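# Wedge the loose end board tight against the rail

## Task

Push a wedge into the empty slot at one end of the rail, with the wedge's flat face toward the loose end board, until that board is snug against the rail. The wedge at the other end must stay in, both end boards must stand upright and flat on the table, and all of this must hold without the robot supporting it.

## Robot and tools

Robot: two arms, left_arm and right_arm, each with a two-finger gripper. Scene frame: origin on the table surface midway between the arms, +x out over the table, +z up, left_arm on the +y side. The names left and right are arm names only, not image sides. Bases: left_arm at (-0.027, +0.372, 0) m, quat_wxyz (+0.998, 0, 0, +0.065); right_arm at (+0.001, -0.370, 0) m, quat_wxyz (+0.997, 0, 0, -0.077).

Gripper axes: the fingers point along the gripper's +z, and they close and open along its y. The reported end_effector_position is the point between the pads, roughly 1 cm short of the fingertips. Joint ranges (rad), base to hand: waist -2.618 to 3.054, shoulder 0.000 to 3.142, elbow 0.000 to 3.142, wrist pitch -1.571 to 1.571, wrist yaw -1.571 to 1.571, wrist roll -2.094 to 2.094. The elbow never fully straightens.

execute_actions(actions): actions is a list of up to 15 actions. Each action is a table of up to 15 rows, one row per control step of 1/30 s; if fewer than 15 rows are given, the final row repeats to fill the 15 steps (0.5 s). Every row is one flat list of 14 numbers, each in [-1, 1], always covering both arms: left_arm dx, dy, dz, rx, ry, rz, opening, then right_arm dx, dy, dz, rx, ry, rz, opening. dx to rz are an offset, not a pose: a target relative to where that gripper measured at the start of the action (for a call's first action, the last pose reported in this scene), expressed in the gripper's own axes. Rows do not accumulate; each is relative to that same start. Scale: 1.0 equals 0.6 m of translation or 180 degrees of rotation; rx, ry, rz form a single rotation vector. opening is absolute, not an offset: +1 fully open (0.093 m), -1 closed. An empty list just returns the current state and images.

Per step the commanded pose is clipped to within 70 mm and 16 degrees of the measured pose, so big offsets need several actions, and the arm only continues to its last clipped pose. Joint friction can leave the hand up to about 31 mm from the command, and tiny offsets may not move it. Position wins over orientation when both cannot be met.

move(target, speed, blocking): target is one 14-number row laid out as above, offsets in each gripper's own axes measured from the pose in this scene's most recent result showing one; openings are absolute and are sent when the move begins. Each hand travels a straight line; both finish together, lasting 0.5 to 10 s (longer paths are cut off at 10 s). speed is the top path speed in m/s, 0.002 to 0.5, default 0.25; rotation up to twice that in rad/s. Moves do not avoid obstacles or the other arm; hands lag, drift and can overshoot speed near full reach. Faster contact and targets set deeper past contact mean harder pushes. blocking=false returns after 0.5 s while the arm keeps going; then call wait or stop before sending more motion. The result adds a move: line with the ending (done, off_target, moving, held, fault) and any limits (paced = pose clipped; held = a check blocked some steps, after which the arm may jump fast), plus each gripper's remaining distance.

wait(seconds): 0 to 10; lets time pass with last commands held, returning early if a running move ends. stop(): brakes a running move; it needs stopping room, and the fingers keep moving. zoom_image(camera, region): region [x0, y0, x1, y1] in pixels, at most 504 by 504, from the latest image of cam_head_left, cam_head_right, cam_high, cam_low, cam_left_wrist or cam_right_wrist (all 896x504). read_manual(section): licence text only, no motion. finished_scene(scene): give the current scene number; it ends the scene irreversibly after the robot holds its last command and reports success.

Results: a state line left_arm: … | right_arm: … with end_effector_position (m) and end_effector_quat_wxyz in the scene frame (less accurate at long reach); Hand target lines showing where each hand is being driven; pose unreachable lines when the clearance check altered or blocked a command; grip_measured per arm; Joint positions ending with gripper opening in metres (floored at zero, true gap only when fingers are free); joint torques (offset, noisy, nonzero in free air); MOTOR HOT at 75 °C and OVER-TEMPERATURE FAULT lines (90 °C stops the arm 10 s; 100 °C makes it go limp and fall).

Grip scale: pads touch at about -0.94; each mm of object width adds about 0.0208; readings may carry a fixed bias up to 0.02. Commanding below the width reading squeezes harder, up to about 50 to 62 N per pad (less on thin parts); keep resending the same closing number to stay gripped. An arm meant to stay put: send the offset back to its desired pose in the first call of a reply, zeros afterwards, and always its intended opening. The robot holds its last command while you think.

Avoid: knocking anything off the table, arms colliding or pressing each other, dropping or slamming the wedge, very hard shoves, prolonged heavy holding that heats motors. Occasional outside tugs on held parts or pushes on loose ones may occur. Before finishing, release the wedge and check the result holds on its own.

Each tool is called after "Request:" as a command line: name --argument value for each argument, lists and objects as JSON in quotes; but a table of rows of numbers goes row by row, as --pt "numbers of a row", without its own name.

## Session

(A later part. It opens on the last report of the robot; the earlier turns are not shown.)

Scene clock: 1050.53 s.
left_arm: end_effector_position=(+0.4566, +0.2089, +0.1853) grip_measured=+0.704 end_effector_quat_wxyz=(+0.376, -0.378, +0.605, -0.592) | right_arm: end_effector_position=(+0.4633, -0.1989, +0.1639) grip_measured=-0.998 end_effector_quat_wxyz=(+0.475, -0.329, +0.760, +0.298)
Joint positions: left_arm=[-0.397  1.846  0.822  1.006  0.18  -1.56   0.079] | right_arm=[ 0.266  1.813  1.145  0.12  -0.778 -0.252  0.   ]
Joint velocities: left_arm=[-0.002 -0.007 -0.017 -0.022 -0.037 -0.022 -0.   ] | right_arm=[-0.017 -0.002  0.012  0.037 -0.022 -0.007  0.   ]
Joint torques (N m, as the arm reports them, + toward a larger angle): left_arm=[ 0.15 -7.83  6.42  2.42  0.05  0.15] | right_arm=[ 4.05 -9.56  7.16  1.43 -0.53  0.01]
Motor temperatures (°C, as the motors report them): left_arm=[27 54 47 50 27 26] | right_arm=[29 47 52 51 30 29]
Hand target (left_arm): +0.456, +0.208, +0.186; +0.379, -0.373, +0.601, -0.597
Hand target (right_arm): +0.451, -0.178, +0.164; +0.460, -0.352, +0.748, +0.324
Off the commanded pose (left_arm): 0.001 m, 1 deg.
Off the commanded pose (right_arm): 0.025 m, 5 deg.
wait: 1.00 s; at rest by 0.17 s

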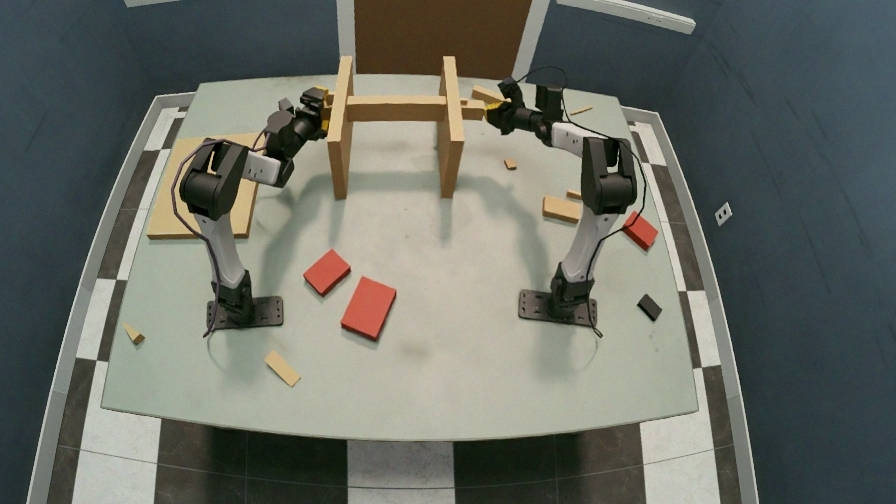

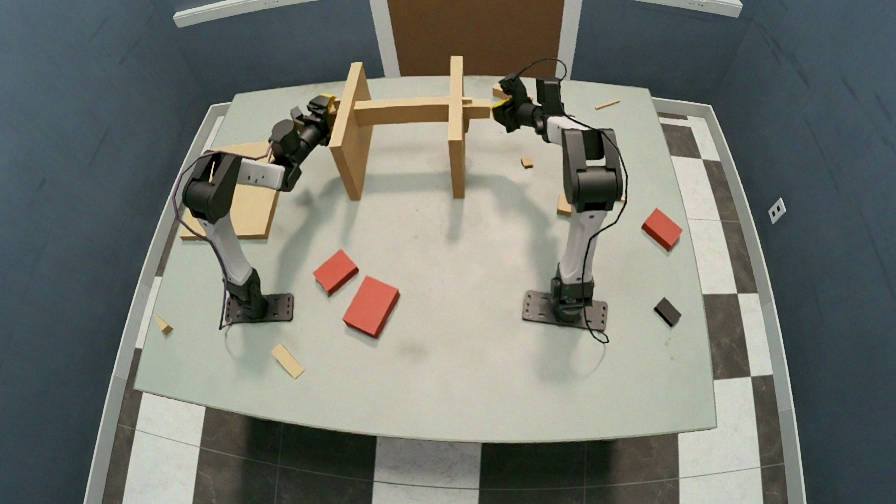

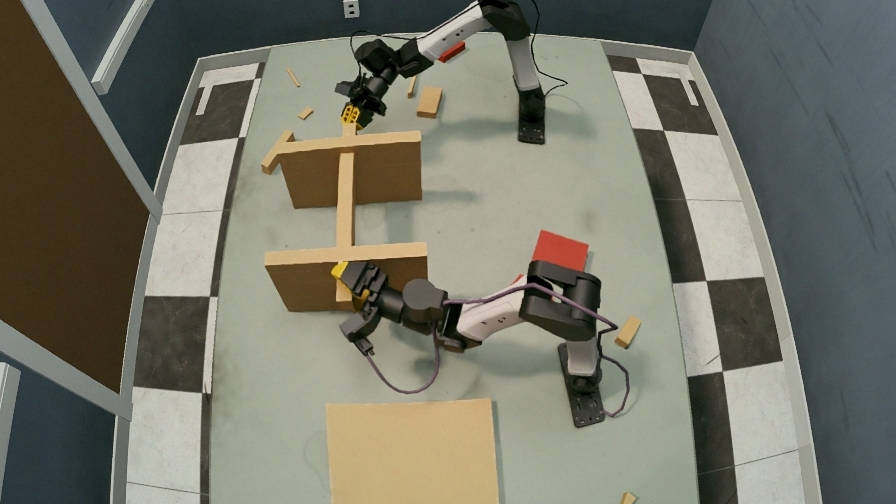

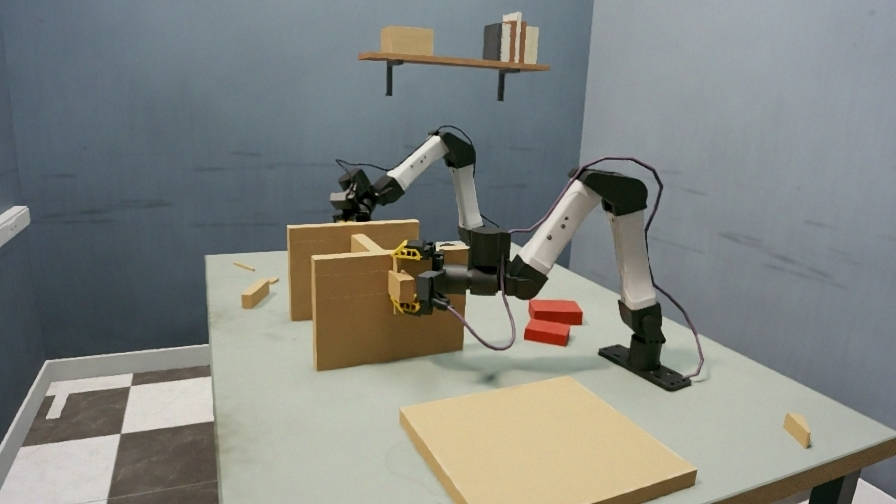

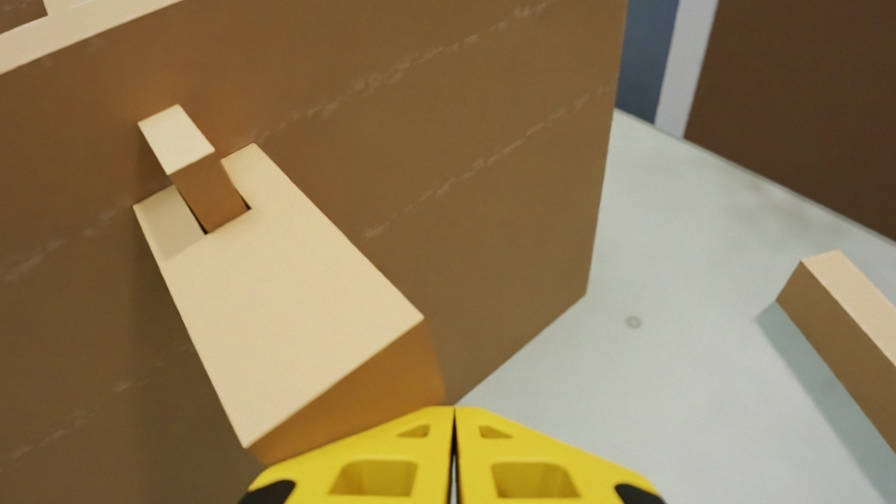

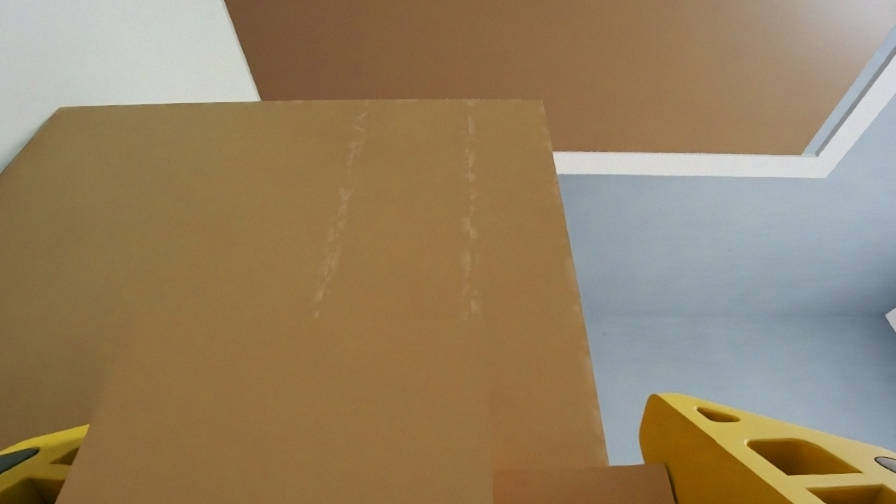

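Request:
execute_actions --actions '[[[0,0.002,0,0.003,0,0,0.69, -0.002,0.039,0.0175,-0.025,0.002,-0.005,-1],[0,0.003,0,0.003,0,0,0.68, -0.002,0.039,0.0175,-0.025,0.002,-0.005,-1],[0,0.004,0,0.003,0,0,0.67, -0.002,0.039,0.0175,-0.025,0.002,-0.005,-1],[0,0.005,0,0.003,0,0,0.66, -0.002,0.039,0.0175,-0.025,0.002,-0.005,-1],[0,0.006,0,0.003,0,0,0.65, -0.002,0.039,0.0175,-0.025,0.002,-0.005,-1],[0,0.007,0,0.003,0,0,0.64, -0.002,0.039,0.0175,-0.025,0.002,-0.005,-1],[0,0.008,0,0.003,0,0,0.63, -0.002,0.039,0.0175,-0.025,0.002,-0.005,-1],[0,0.009,0,0.003,0,0,0.62, -0.002,0.039,0.0175,-0.025,0.002,-0.005,-1],[0,0.010,0,0.003,0,0,0.61, -0.002,0.039,0.0175,-0.025,0.002,-0.005,-1],[0,0.011,0,0.003,0,0,0.60, -0.002,0.039,0.0175,-0.025,0.002,-0.005,-1],[0,0.012,0,0.003,0,0,0.59, -0.002,0.039,0.0175,-0.025,0.002,-0.005,-1],[0,0.013,0,0.003,0,0,0.58, -0.002,0.039,0.0175,-0.025,0.002,-0.005,-1],[0,0.014,0,0.003,0,0,0.57, -0.002,0.039,0.0175,-0.025,0.002,-0.005,-1],[0,0.014,0,0.003,0,0,0.56, -0.002,0.039,0.0175,-0.025,0.002,-0.005,-1],[0,0.014,0,0.003,0,0,0.55, -0.002,0.039,0.0175,-0.025,0.002,-0.005,-1]]]'

Request:
wait --seconds 0.5

Scene clock: 1058.80 s.
left_arm: end_effector_position=(+0.4569, +0.2088, +0.1818) grip_measured=+0.560 end_effector_quat_wxyz=(+0.379, -0.375, +0.605, -0.591) | right_arm: end_effector_position=(+0.4632, -0.1985, +0.1639) grip_measured=-0.998 end_effector_quat_wxyz=(+0.475, -0.330, +0.759, +0.298)
Joint positions: left_arm=[-0.397  1.859  0.818  1.027  0.18  -1.553  0.072] | right_arm=[ 0.267  1.813  1.145  0.12  -0.778 -0.255  0.   ]
Joint velocities: left_arm=[-0.017  0.022 -0.042  0.022  0.037 -0.051 -0.01 ] | right_arm=[-0.002  0.002 -0.012 -0.007 -0.022 -0.022  0.   ]
Joint torques (N m, as the arm reports them, + toward a larger angle): left_arm=[ 0.23 -7.14  5.98  2.39  0.    0.01] | right_arm=[ 4.05 -9.7   7.11  1.41 -0.51 -0.01]
Motor temperatures (°C, as the motors report them): left_arm=[27 54 47 51 27 26] | right_arm=[29 47 53 50 30 29]
Hand target (left_arm): +0.457, +0.209, +0.177; +0.378, -0.376, +0.602, -0.594
Hand target (right_arm): +0.451, -0.177, +0.164; +0.461, -0.354, +0.747, +0.323
Off the commanded pose (left_arm): 0.005 m, 1 deg.
Off the commanded pose (right_arm): 0.025 m, 5 deg.

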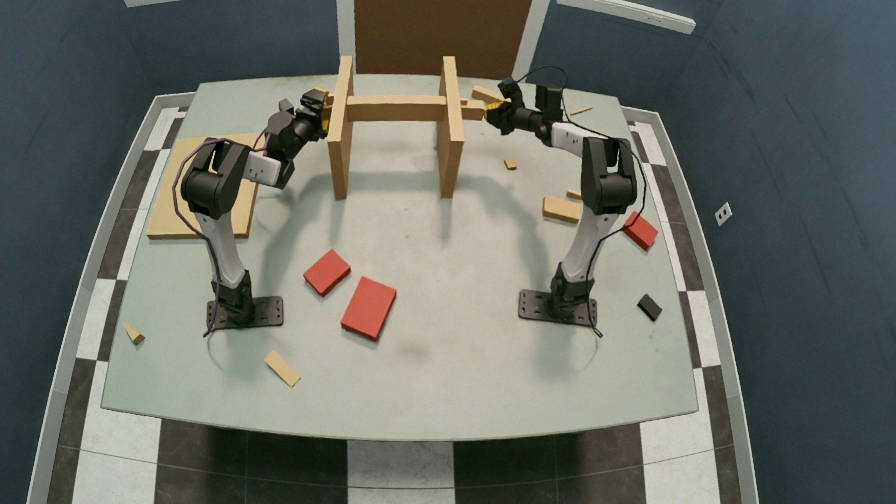

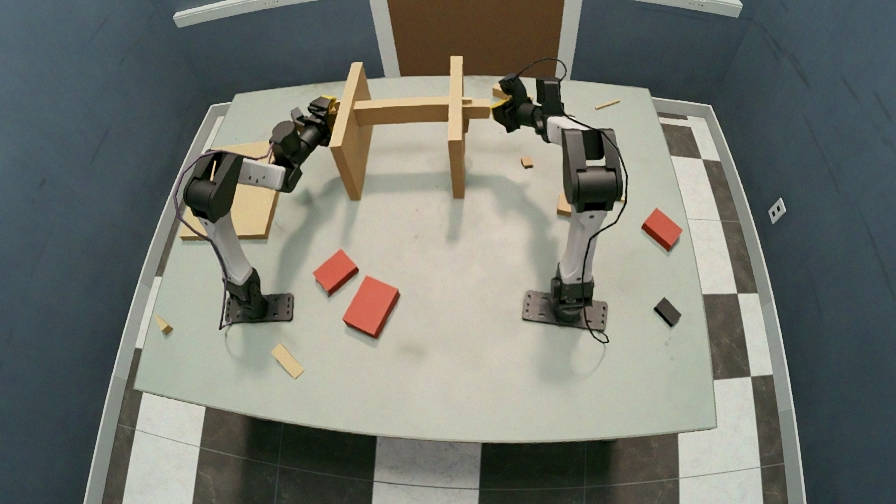

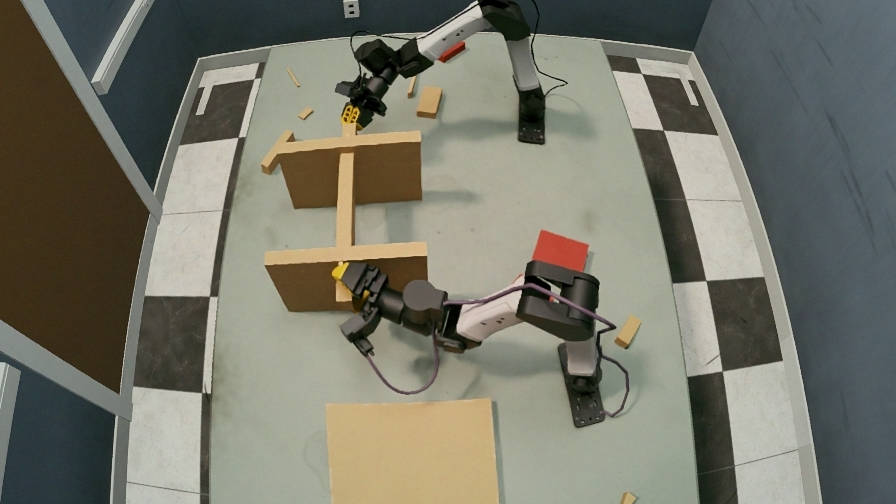

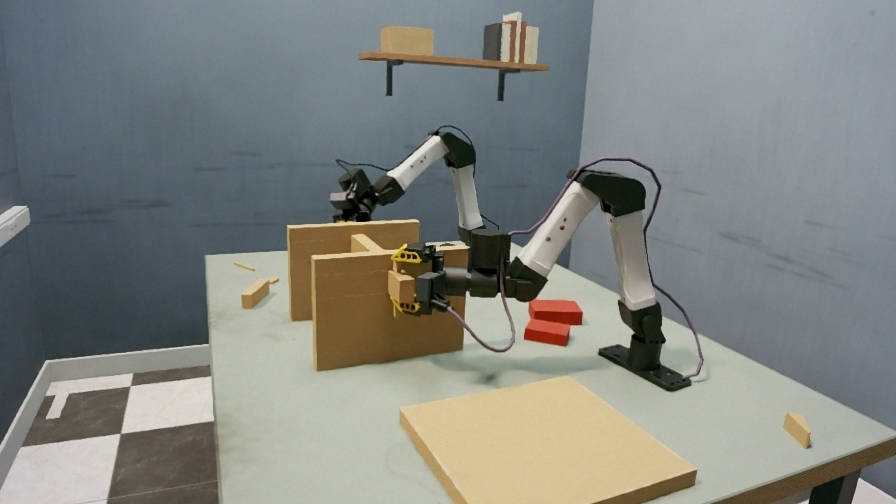

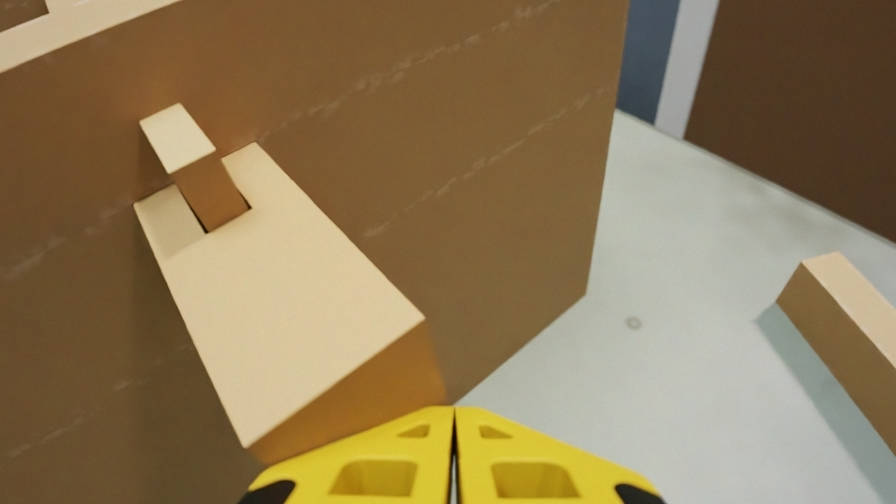

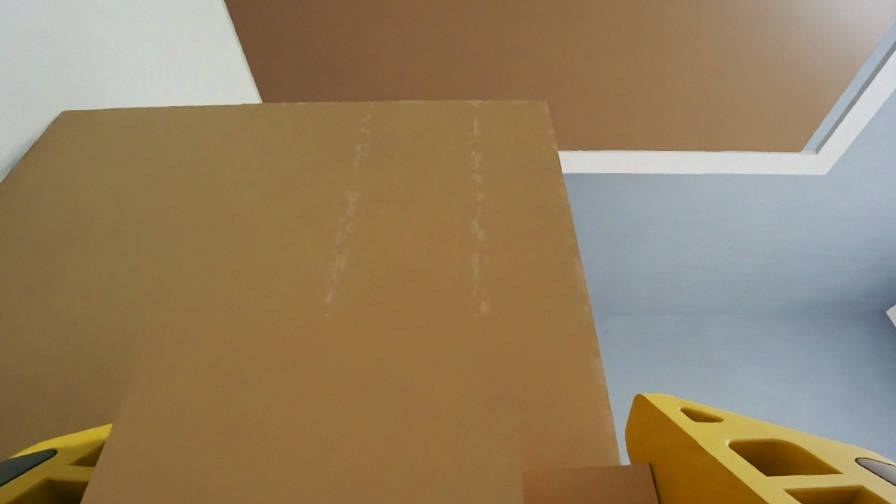

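Scene clock: 1059.30 s.
left_arm: end_effector_position=(+0.4568, +0.2089, +0.1817) grip_measured=+0.555 end_effector_quat_wxyz=(+0.380, -0.375, +0.605, -0.591) | right_arm: end_effector_position=(+0.4632, -0.1986, +0.1639) grip_measured=-0.998 end_effector_quat_wxyz=(+0.475, -0.330, +0.759, +0.298)
Joint positions: left_arm=[-0.397  1.861  0.817  1.031  0.179 -1.552  0.072] | right_arm=[ 0.267  1.813  1.145  0.12  -0.777 -0.255  0.   ]
Joint velocities: left_arm=[-0.012 -0.032  0.002 -0.007 -0.007 -0.007 -0.   ] | right_arm=[-0.027 -0.002 -0.002 -0.051  0.022 -0.051  0.   ]
Joint torques (N m, as the arm reports them, + toward a larger angle): left_arm=[ 0.09 -7.21  6.04  2.41  0.01  0.03] | right_arm=[ 4.09 -9.61  7.1   1.43 -0.51  0.01]
Motor temperatures (°C, as the motors report them): left_arm=[27 54 47 51 27 26] | right_arm=[29 47 53 50 30 29]
Hand target (left_arm): +0.456, +0.209, +0.177; +0.378, -0.376, +0.602, -0.594
Hand target (right_arm): +0.451, -0.178, +0.164; +0.461, -0.354, +0.747, +0.323
Off the commanded pose (left_arm): 0.005 m, 1 deg.
Off the commanded pose (right_arm): 0.025 m, 5 deg.
wait: 0.50 s; at rest by 0.17 s

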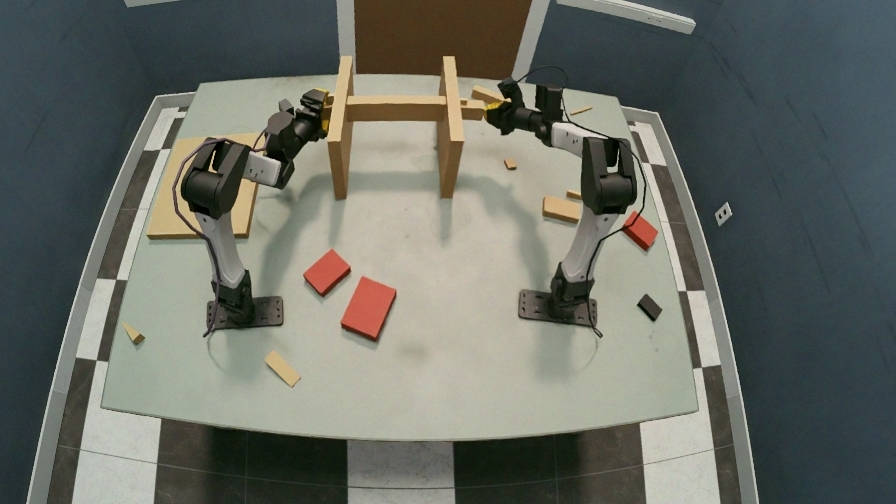

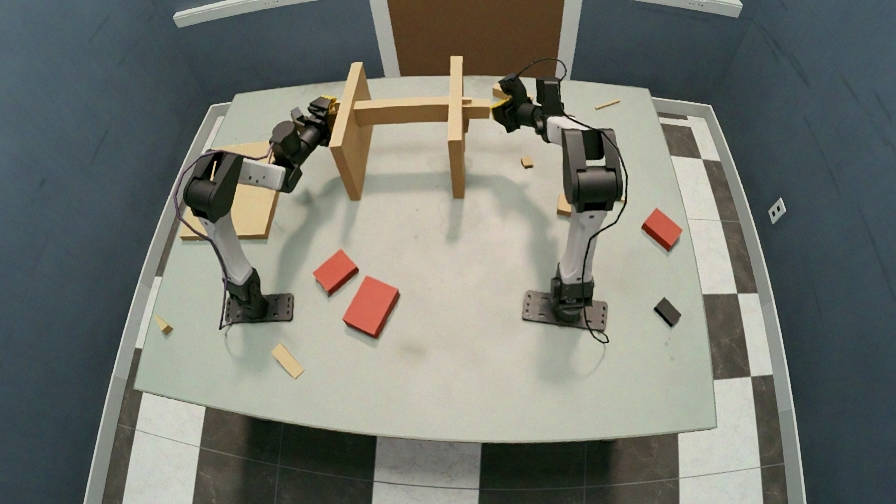

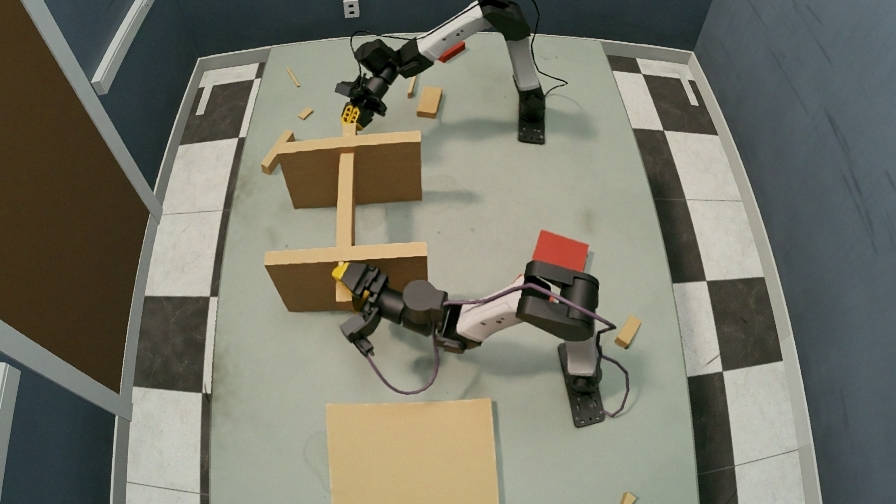

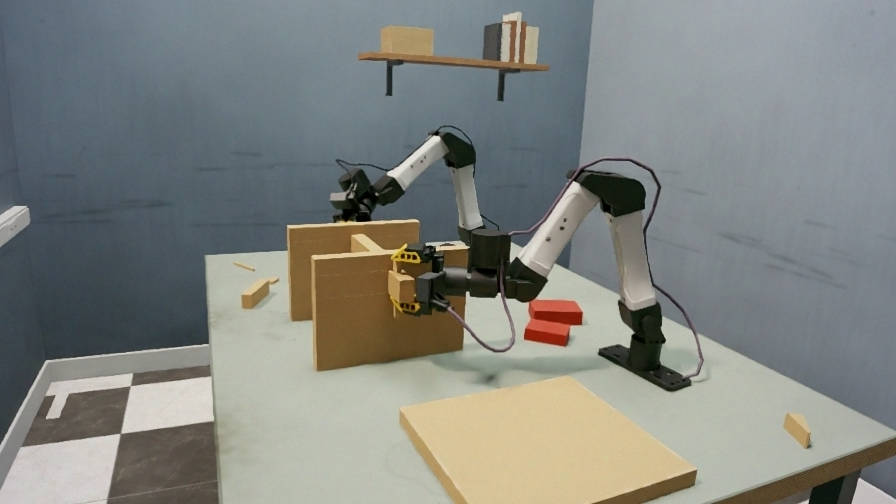

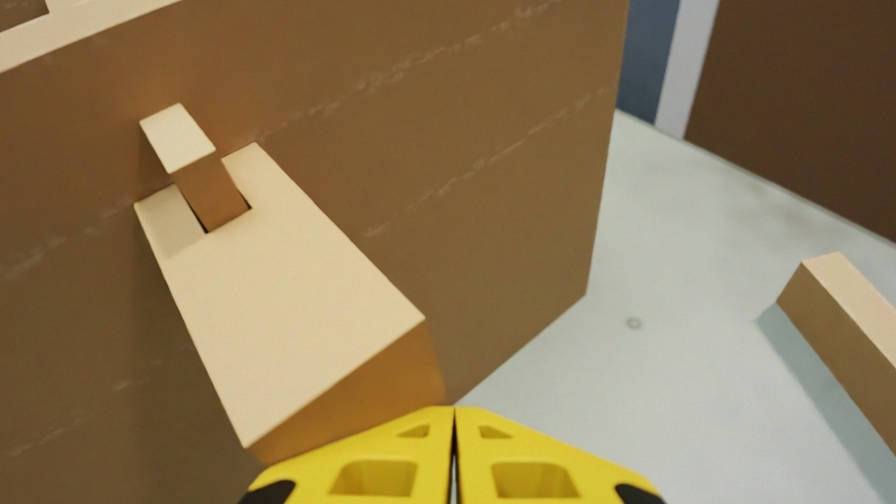

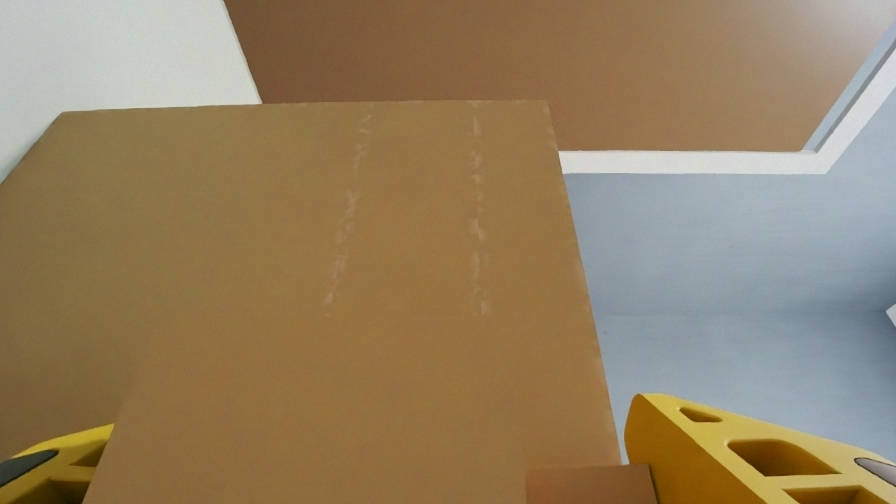

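The wedge is moving down with the clamp. Continue closing.

Request:
execute_actions --actions '[[[0,0.008,0,0,0,0,0.54, -0.002,0.039,0.0175,-0.025,0.002,-0.005,-1],[0,0.0085,0,0,0,0,0.53, -0.002,0.039,0.0175,-0.025,0.002,-0.005,-1],[0,0.009,0,0,0,0,0.52, -0.002,0.039,0.0175,-0.025,0.002,-0.005,-1],[0,0.0095,0,0,0,0,0.51, -0.002,0.039,0.0175,-0.025,0.002,-0.005,-1],[0,0.010,0,0,0,0,0.50, -0.002,0.039,0.0175,-0.025,0.002,-0.005,-1],[0,0.0105,0,0,0,0,0.49, -0.002,0.039,0.0175,-0.025,0.002,-0.005,-1],[0,0.011,0,0,0,0,0.48, -0.002,0.039,0.0175,-0.025,0.002,-0.005,-1],[0,0.0115,0,0,0,0,0.47, -0.002,0.039,0.0175,-0.025,0.002,-0.005,-1],[0,0.012,0,0,0,0,0.46, -0.002,0.039,0.0175,-0.025,0.002,-0.005,-1],[0,0.0125,0,0,0,0,0.45, -0.002,0.039,0.0175,-0.025,0.002,-0.005,-1],[0,0.013,0,0,0,0,0.44, -0.002,0.039,0.0175,-0.025,0.002,-0.005,-1],[0,0.0135,0,0,0,0,0.43, -0.002,0.039,0.0175,-0.025,0.002,-0.005,-1],[0,0.014,0,0,0,0,0.42, -0.002,0.039,0.0175,-0.025,0.002,-0.005,-1],[0,0.014,0,0,0,0,0.41, -0.002,0.039,0.0175,-0.025,0.002,-0.005,-1],[0,0.014,0,0,0,0,0.40, -0.002,0.039,0.0175,-0.025,0.002,-0.005,-1]],[[0,0.008,0,0,0,0,0.39, -0.002,0.039,0.0175,-0.025,0.002,-0.005,-1],[0,0.0085,0,0,0,0,0.38, -0.002,0.039,0.0175,-0.025,0.002,-0.005,-1],[0,0.009,0,0,0,0,0.37, -0.002,0.039,0.0175,-0.025,0.002,-0.005,-1],[0,0.0095,0,0,0,0,0.36, -0.002,0.039,0.0175,-0.025,0.002,-0.005,-1],[0,0.010,0,0,0,0,0.35, -0.002,0.039,0.0175,-0.025,0.002,-0.005,-1],[0,0.0105,0,0,0,0,0.34, -0.002,0.039,0.0175,-0.025,0.002,-0.005,-1],[0,0.011,0,0,0,0,0.33, -0.002,0.039,0.0175,-0.025,0.002,-0.005,-1],[0,0.0115,0,0,0,0,0.32, -0.002,0.039,0.0175,-0.025,0.002,-0.005,-1],[0,0.012,0,0,0,0,0.31, -0.002,0.039,0.0175,-0.025,0.002,-0.005,-1],[0,0.012,0,0,0,0,0.30, -0.002,0.039,0.0175,-0.025,0.002,-0.005,-1],[0,0.012,0,0,0,0,0.30, -0.002,0.039,0.0175,-0.025,0.002,-0.005,-1]]]'

Scene clock: 1074.23 s.
left_arm: end_effector_position=(+0.4571, +0.2097, +0.1765) grip_measured=+0.310 end_effector_quat_wxyz=(+0.384, -0.373, +0.609, -0.585) | right_arm: end_effector_position=(+0.4628, -0.1970, +0.1638) grip_measured=-0.998 end_effector_quat_wxyz=(+0.476, -0.334, +0.758, +0.296)
Joint positions: left_arm=[-0.397  1.871  0.812  1.037  0.174 -1.537  0.06 ] | right_arm=[ 0.271  1.813  1.145  0.12  -0.776 -0.263  0.   ]
Joint velocities: left_arm=[ 0.002 -0.007  0.012 -0.007 -0.037 -0.007 -0.   ] | right_arm=[-0.017 -0.012 -0.022 -0.066  0.022  0.007  0.   ]
Joint torques (N m, as the arm reports them, + toward a larger angle): left_arm=[ 0.31 -7.14  6.07  2.39  0.03  0.09] | right_arm=[ 4.02 -9.62  7.13  1.42 -0.52  0.01]
Motor temperatures (°C, as the motors report them): left_arm=[27 53 46 53 27 26] | right_arm=[29 47 53 50 30 29]
Hand target (left_arm): +0.457, +0.209, +0.171; +0.381, -0.374, +0.608, -0.587
Hand target (right_arm): +0.450, -0.176, +0.164; +0.462, -0.357, +0.746, +0.321
Off the commanded pose (left_arm): 0.006 m, 0 deg.
Off the commanded pose (right_arm): 0.025 m, 5 deg.

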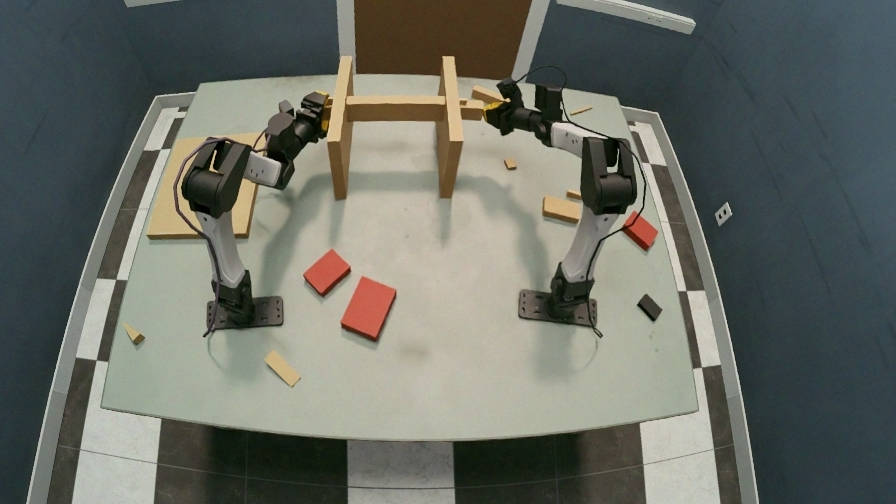

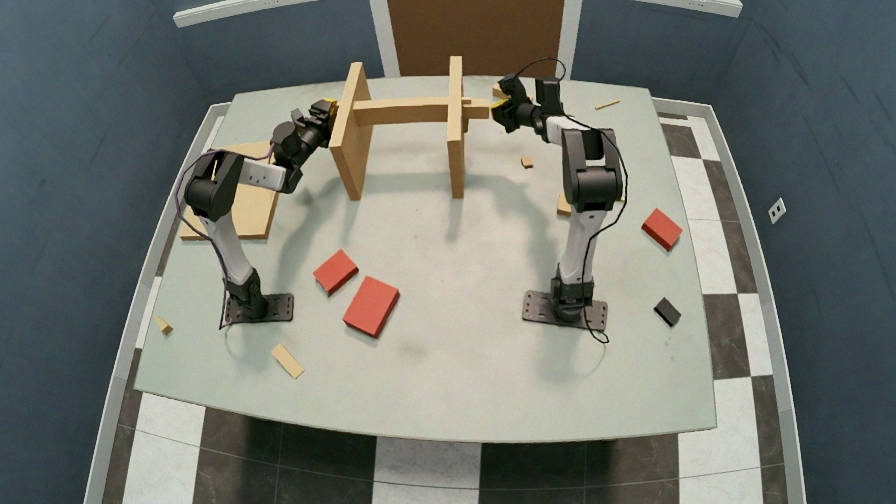

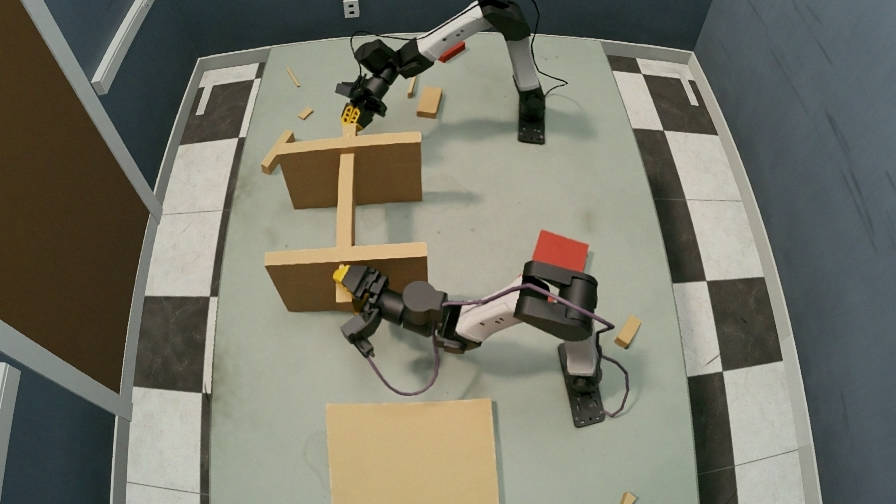

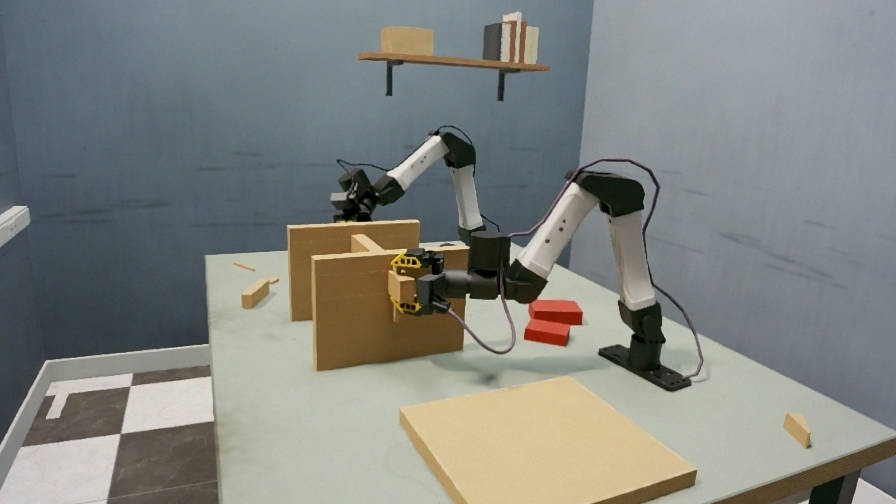

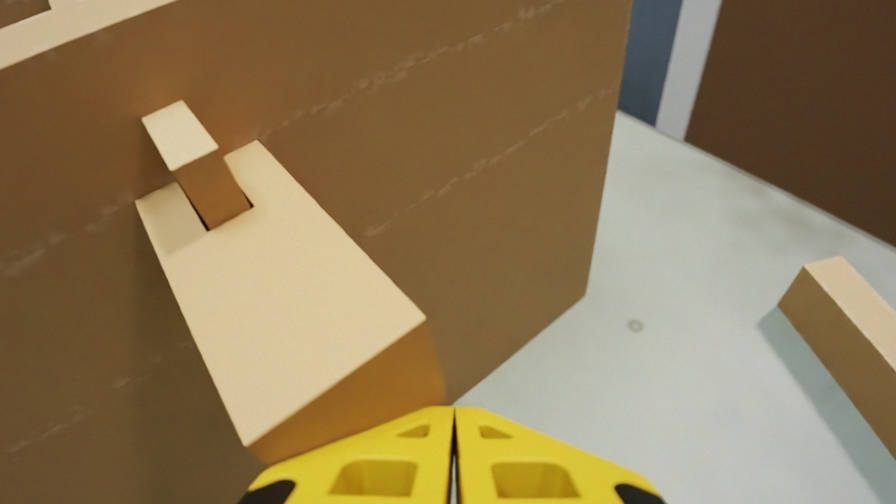

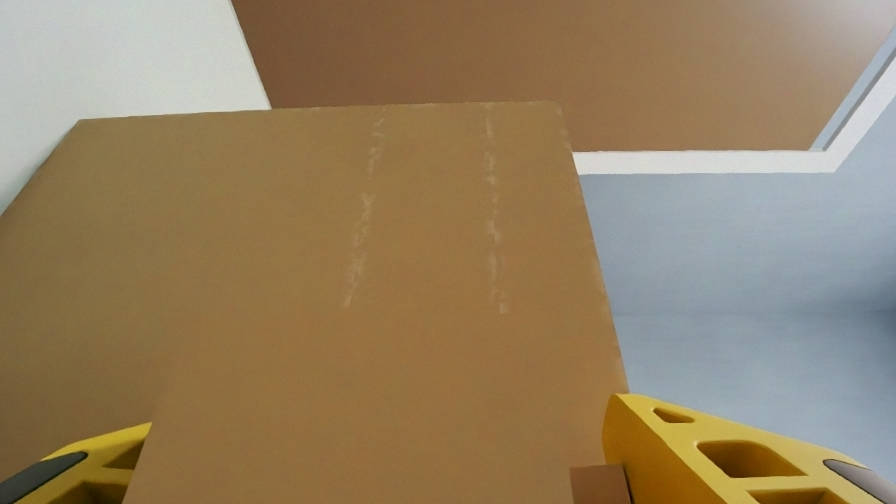

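Request:
zoom_image --camera "cam_head_right" --region '[335,90,385,140]'

Request:
execute_actions --actions '[[[0,0.008,0,0,0,0,0.29, -0.002,0.039,0.0175,-0.025,0.002,-0.005,-1],[0,0.008,0,0,0,0,0.28, -0.002,0.039,0.0175,-0.025,0.002,-0.005,-1],[0,0.008,0,0,0,0,0.27, -0.002,0.039,0.0175,-0.025,0.002,-0.005,-1],[0,0.008,0,0,0,0,0.26, -0.002,0.039,0.0175,-0.025,0.002,-0.005,-1],[0,0.008,0,0,0,0,0.25, -0.002,0.039,0.0175,-0.025,0.002,-0.005,-1],[0,0.008,0,0,0,0,0.24, -0.002,0.039,0.0175,-0.025,0.002,-0.005,-1],[0,0.008,0,0,0,0,0.23, -0.002,0.039,0.0175,-0.025,0.002,-0.005,-1],[0,0.008,0,0,0,0,0.22, -0.002,0.039,0.0175,-0.025,0.002,-0.005,-1],[0,0.008,0,0,0,0,0.22, -0.002,0.039,0.0175,-0.025,0.002,-0.005,-1]]]'

Region (335, 90, 385, 140) of cam_head_right's 896x504 image, scaled by 10.080, with more detail than that image has.

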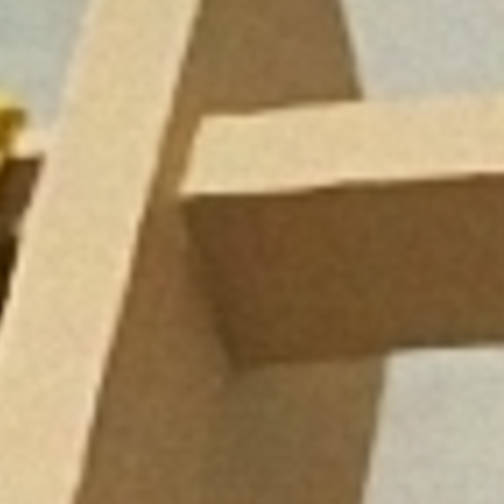

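Scene clock: 1082.83 s.
left_arm: end_effector_position=(+0.4571, +0.2098, +0.1765) grip_measured=+0.237 end_effector_quat_wxyz=(+0.384, -0.373, +0.609, -0.585) | right_arm: end_effector_position=(+0.4628, -0.1970, +0.1638) grip_measured=-0.998 end_effector_quat_wxyz=(+0.476, -0.336, +0.757, +0.295)
Joint positions: left_arm=[-0.397  1.871  0.812  1.037  0.174 -1.536  0.057] | right_arm=[ 0.271  1.813  1.145  0.12  -0.776 -0.266  0.   ]
Joint velocities: left_arm=[-0.002  0.007 -0.007 -0.022 -0.066  0.022 -0.001] | right_arm=[ 0.017  0.007  0.002 -0.007  0.007 -0.022  0.   ]
Joint torques (N m, as the arm reports them, + toward a larger angle): left_arm=[ 0.25 -7.63  6.15  2.3   0.    0.14] | right_arm=[ 4.2  -9.62  7.12  1.42 -0.51  0.  ]
Motor temperatures (°C, as the motors report them): left_arm=[27 53 45 53 27 26] | right_arm=[29 47 53 50 30 29]
Hand target (left_arm): +0.457, +0.210, +0.172; +0.384, -0.374, +0.609, -0.585
Hand target (right_arm): +0.450, -0.176, +0.164; +0.462, -0.359, +0.745, +0.320
Off the commanded pose (left_arm): 0.005 m, 0 deg.
Off the commanded pose (right_arm): 0.026 m, 5 deg.

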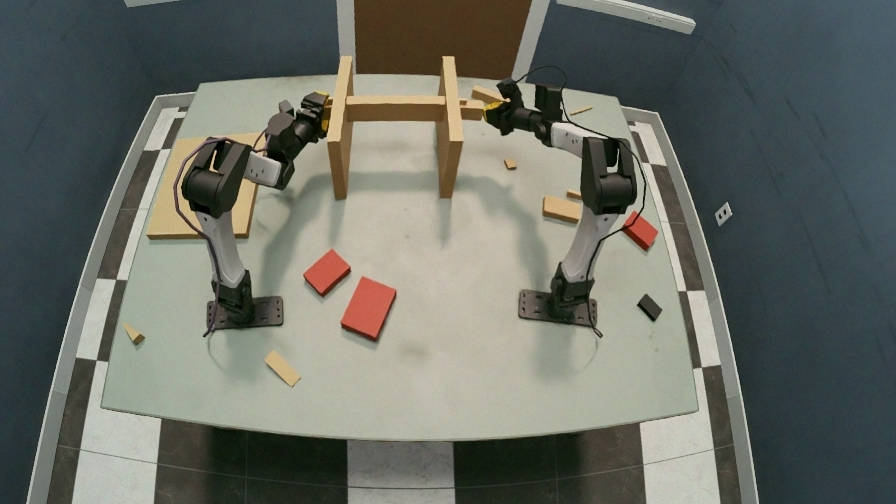

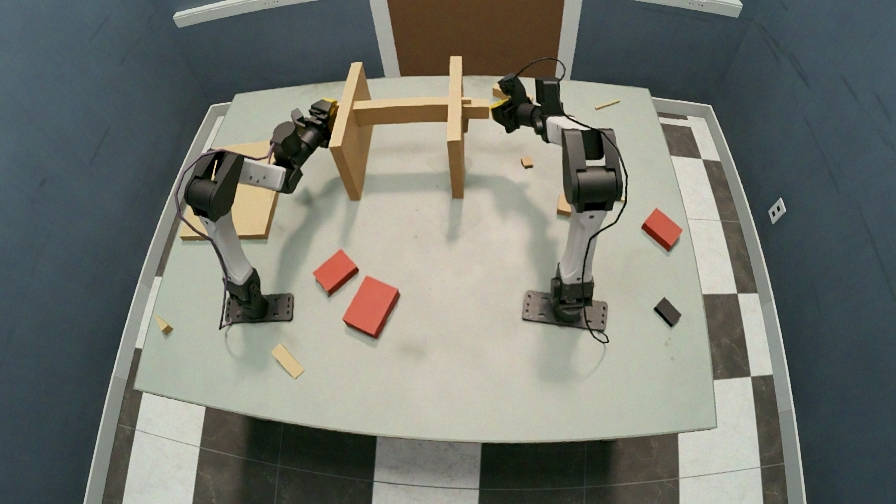

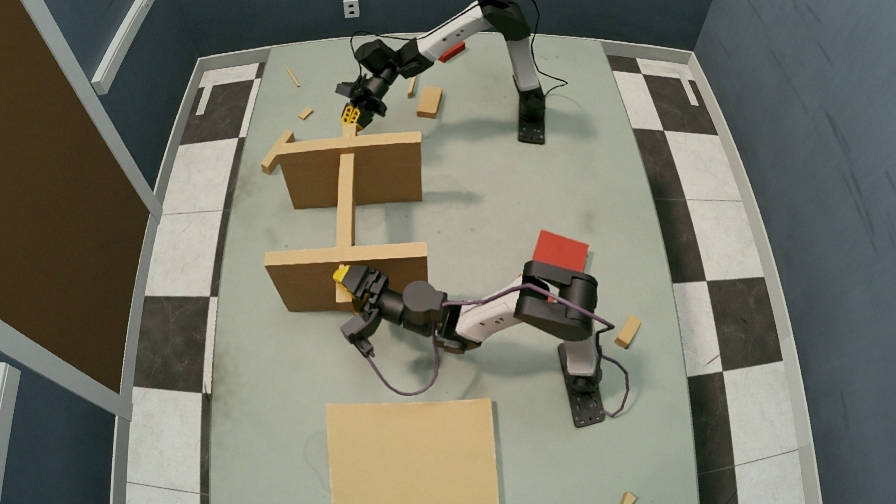

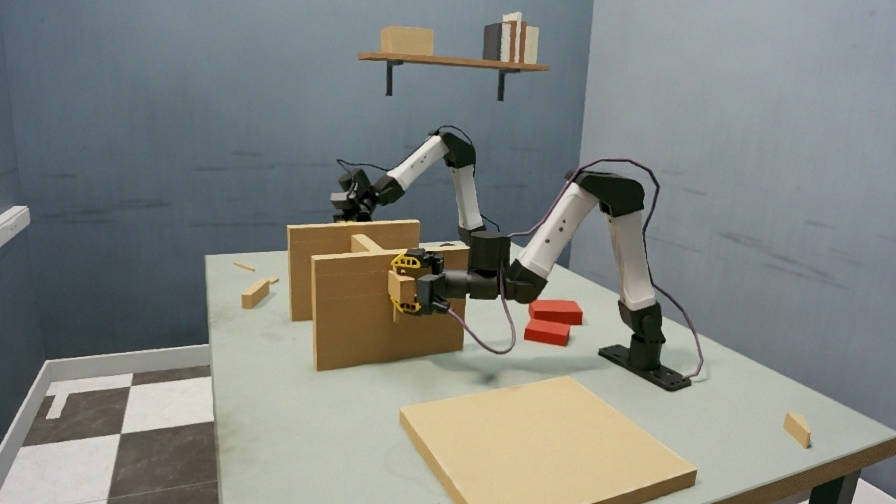

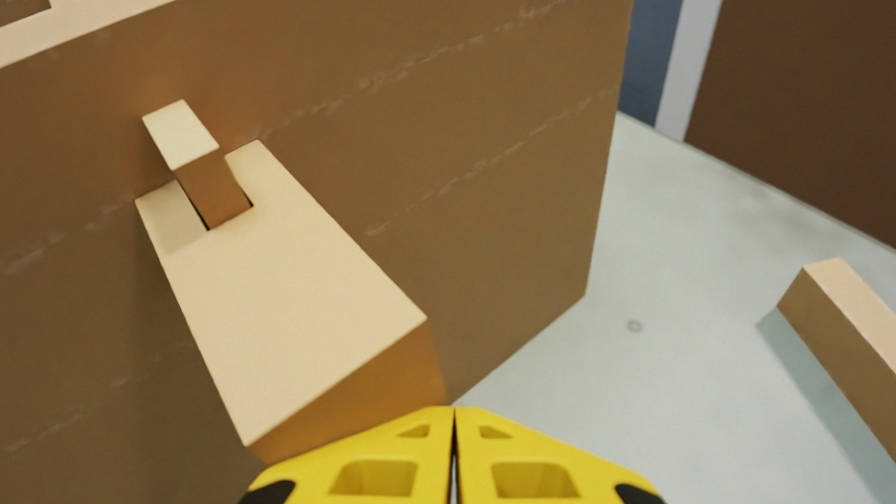

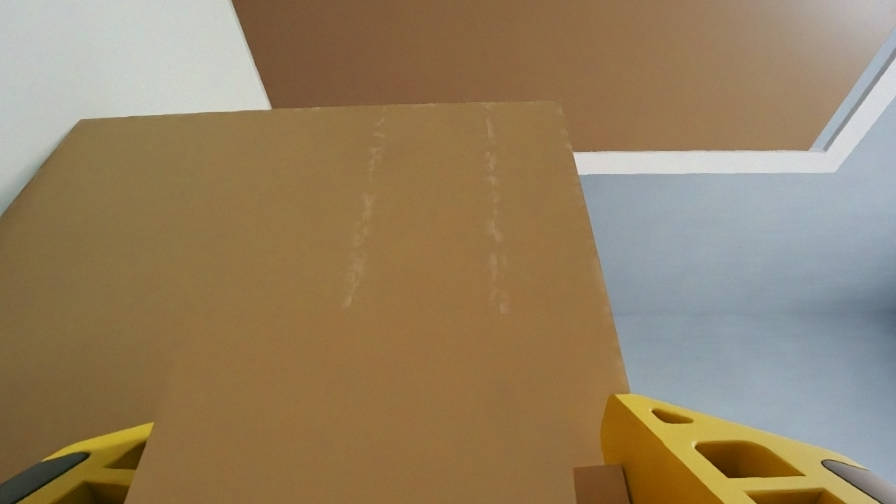

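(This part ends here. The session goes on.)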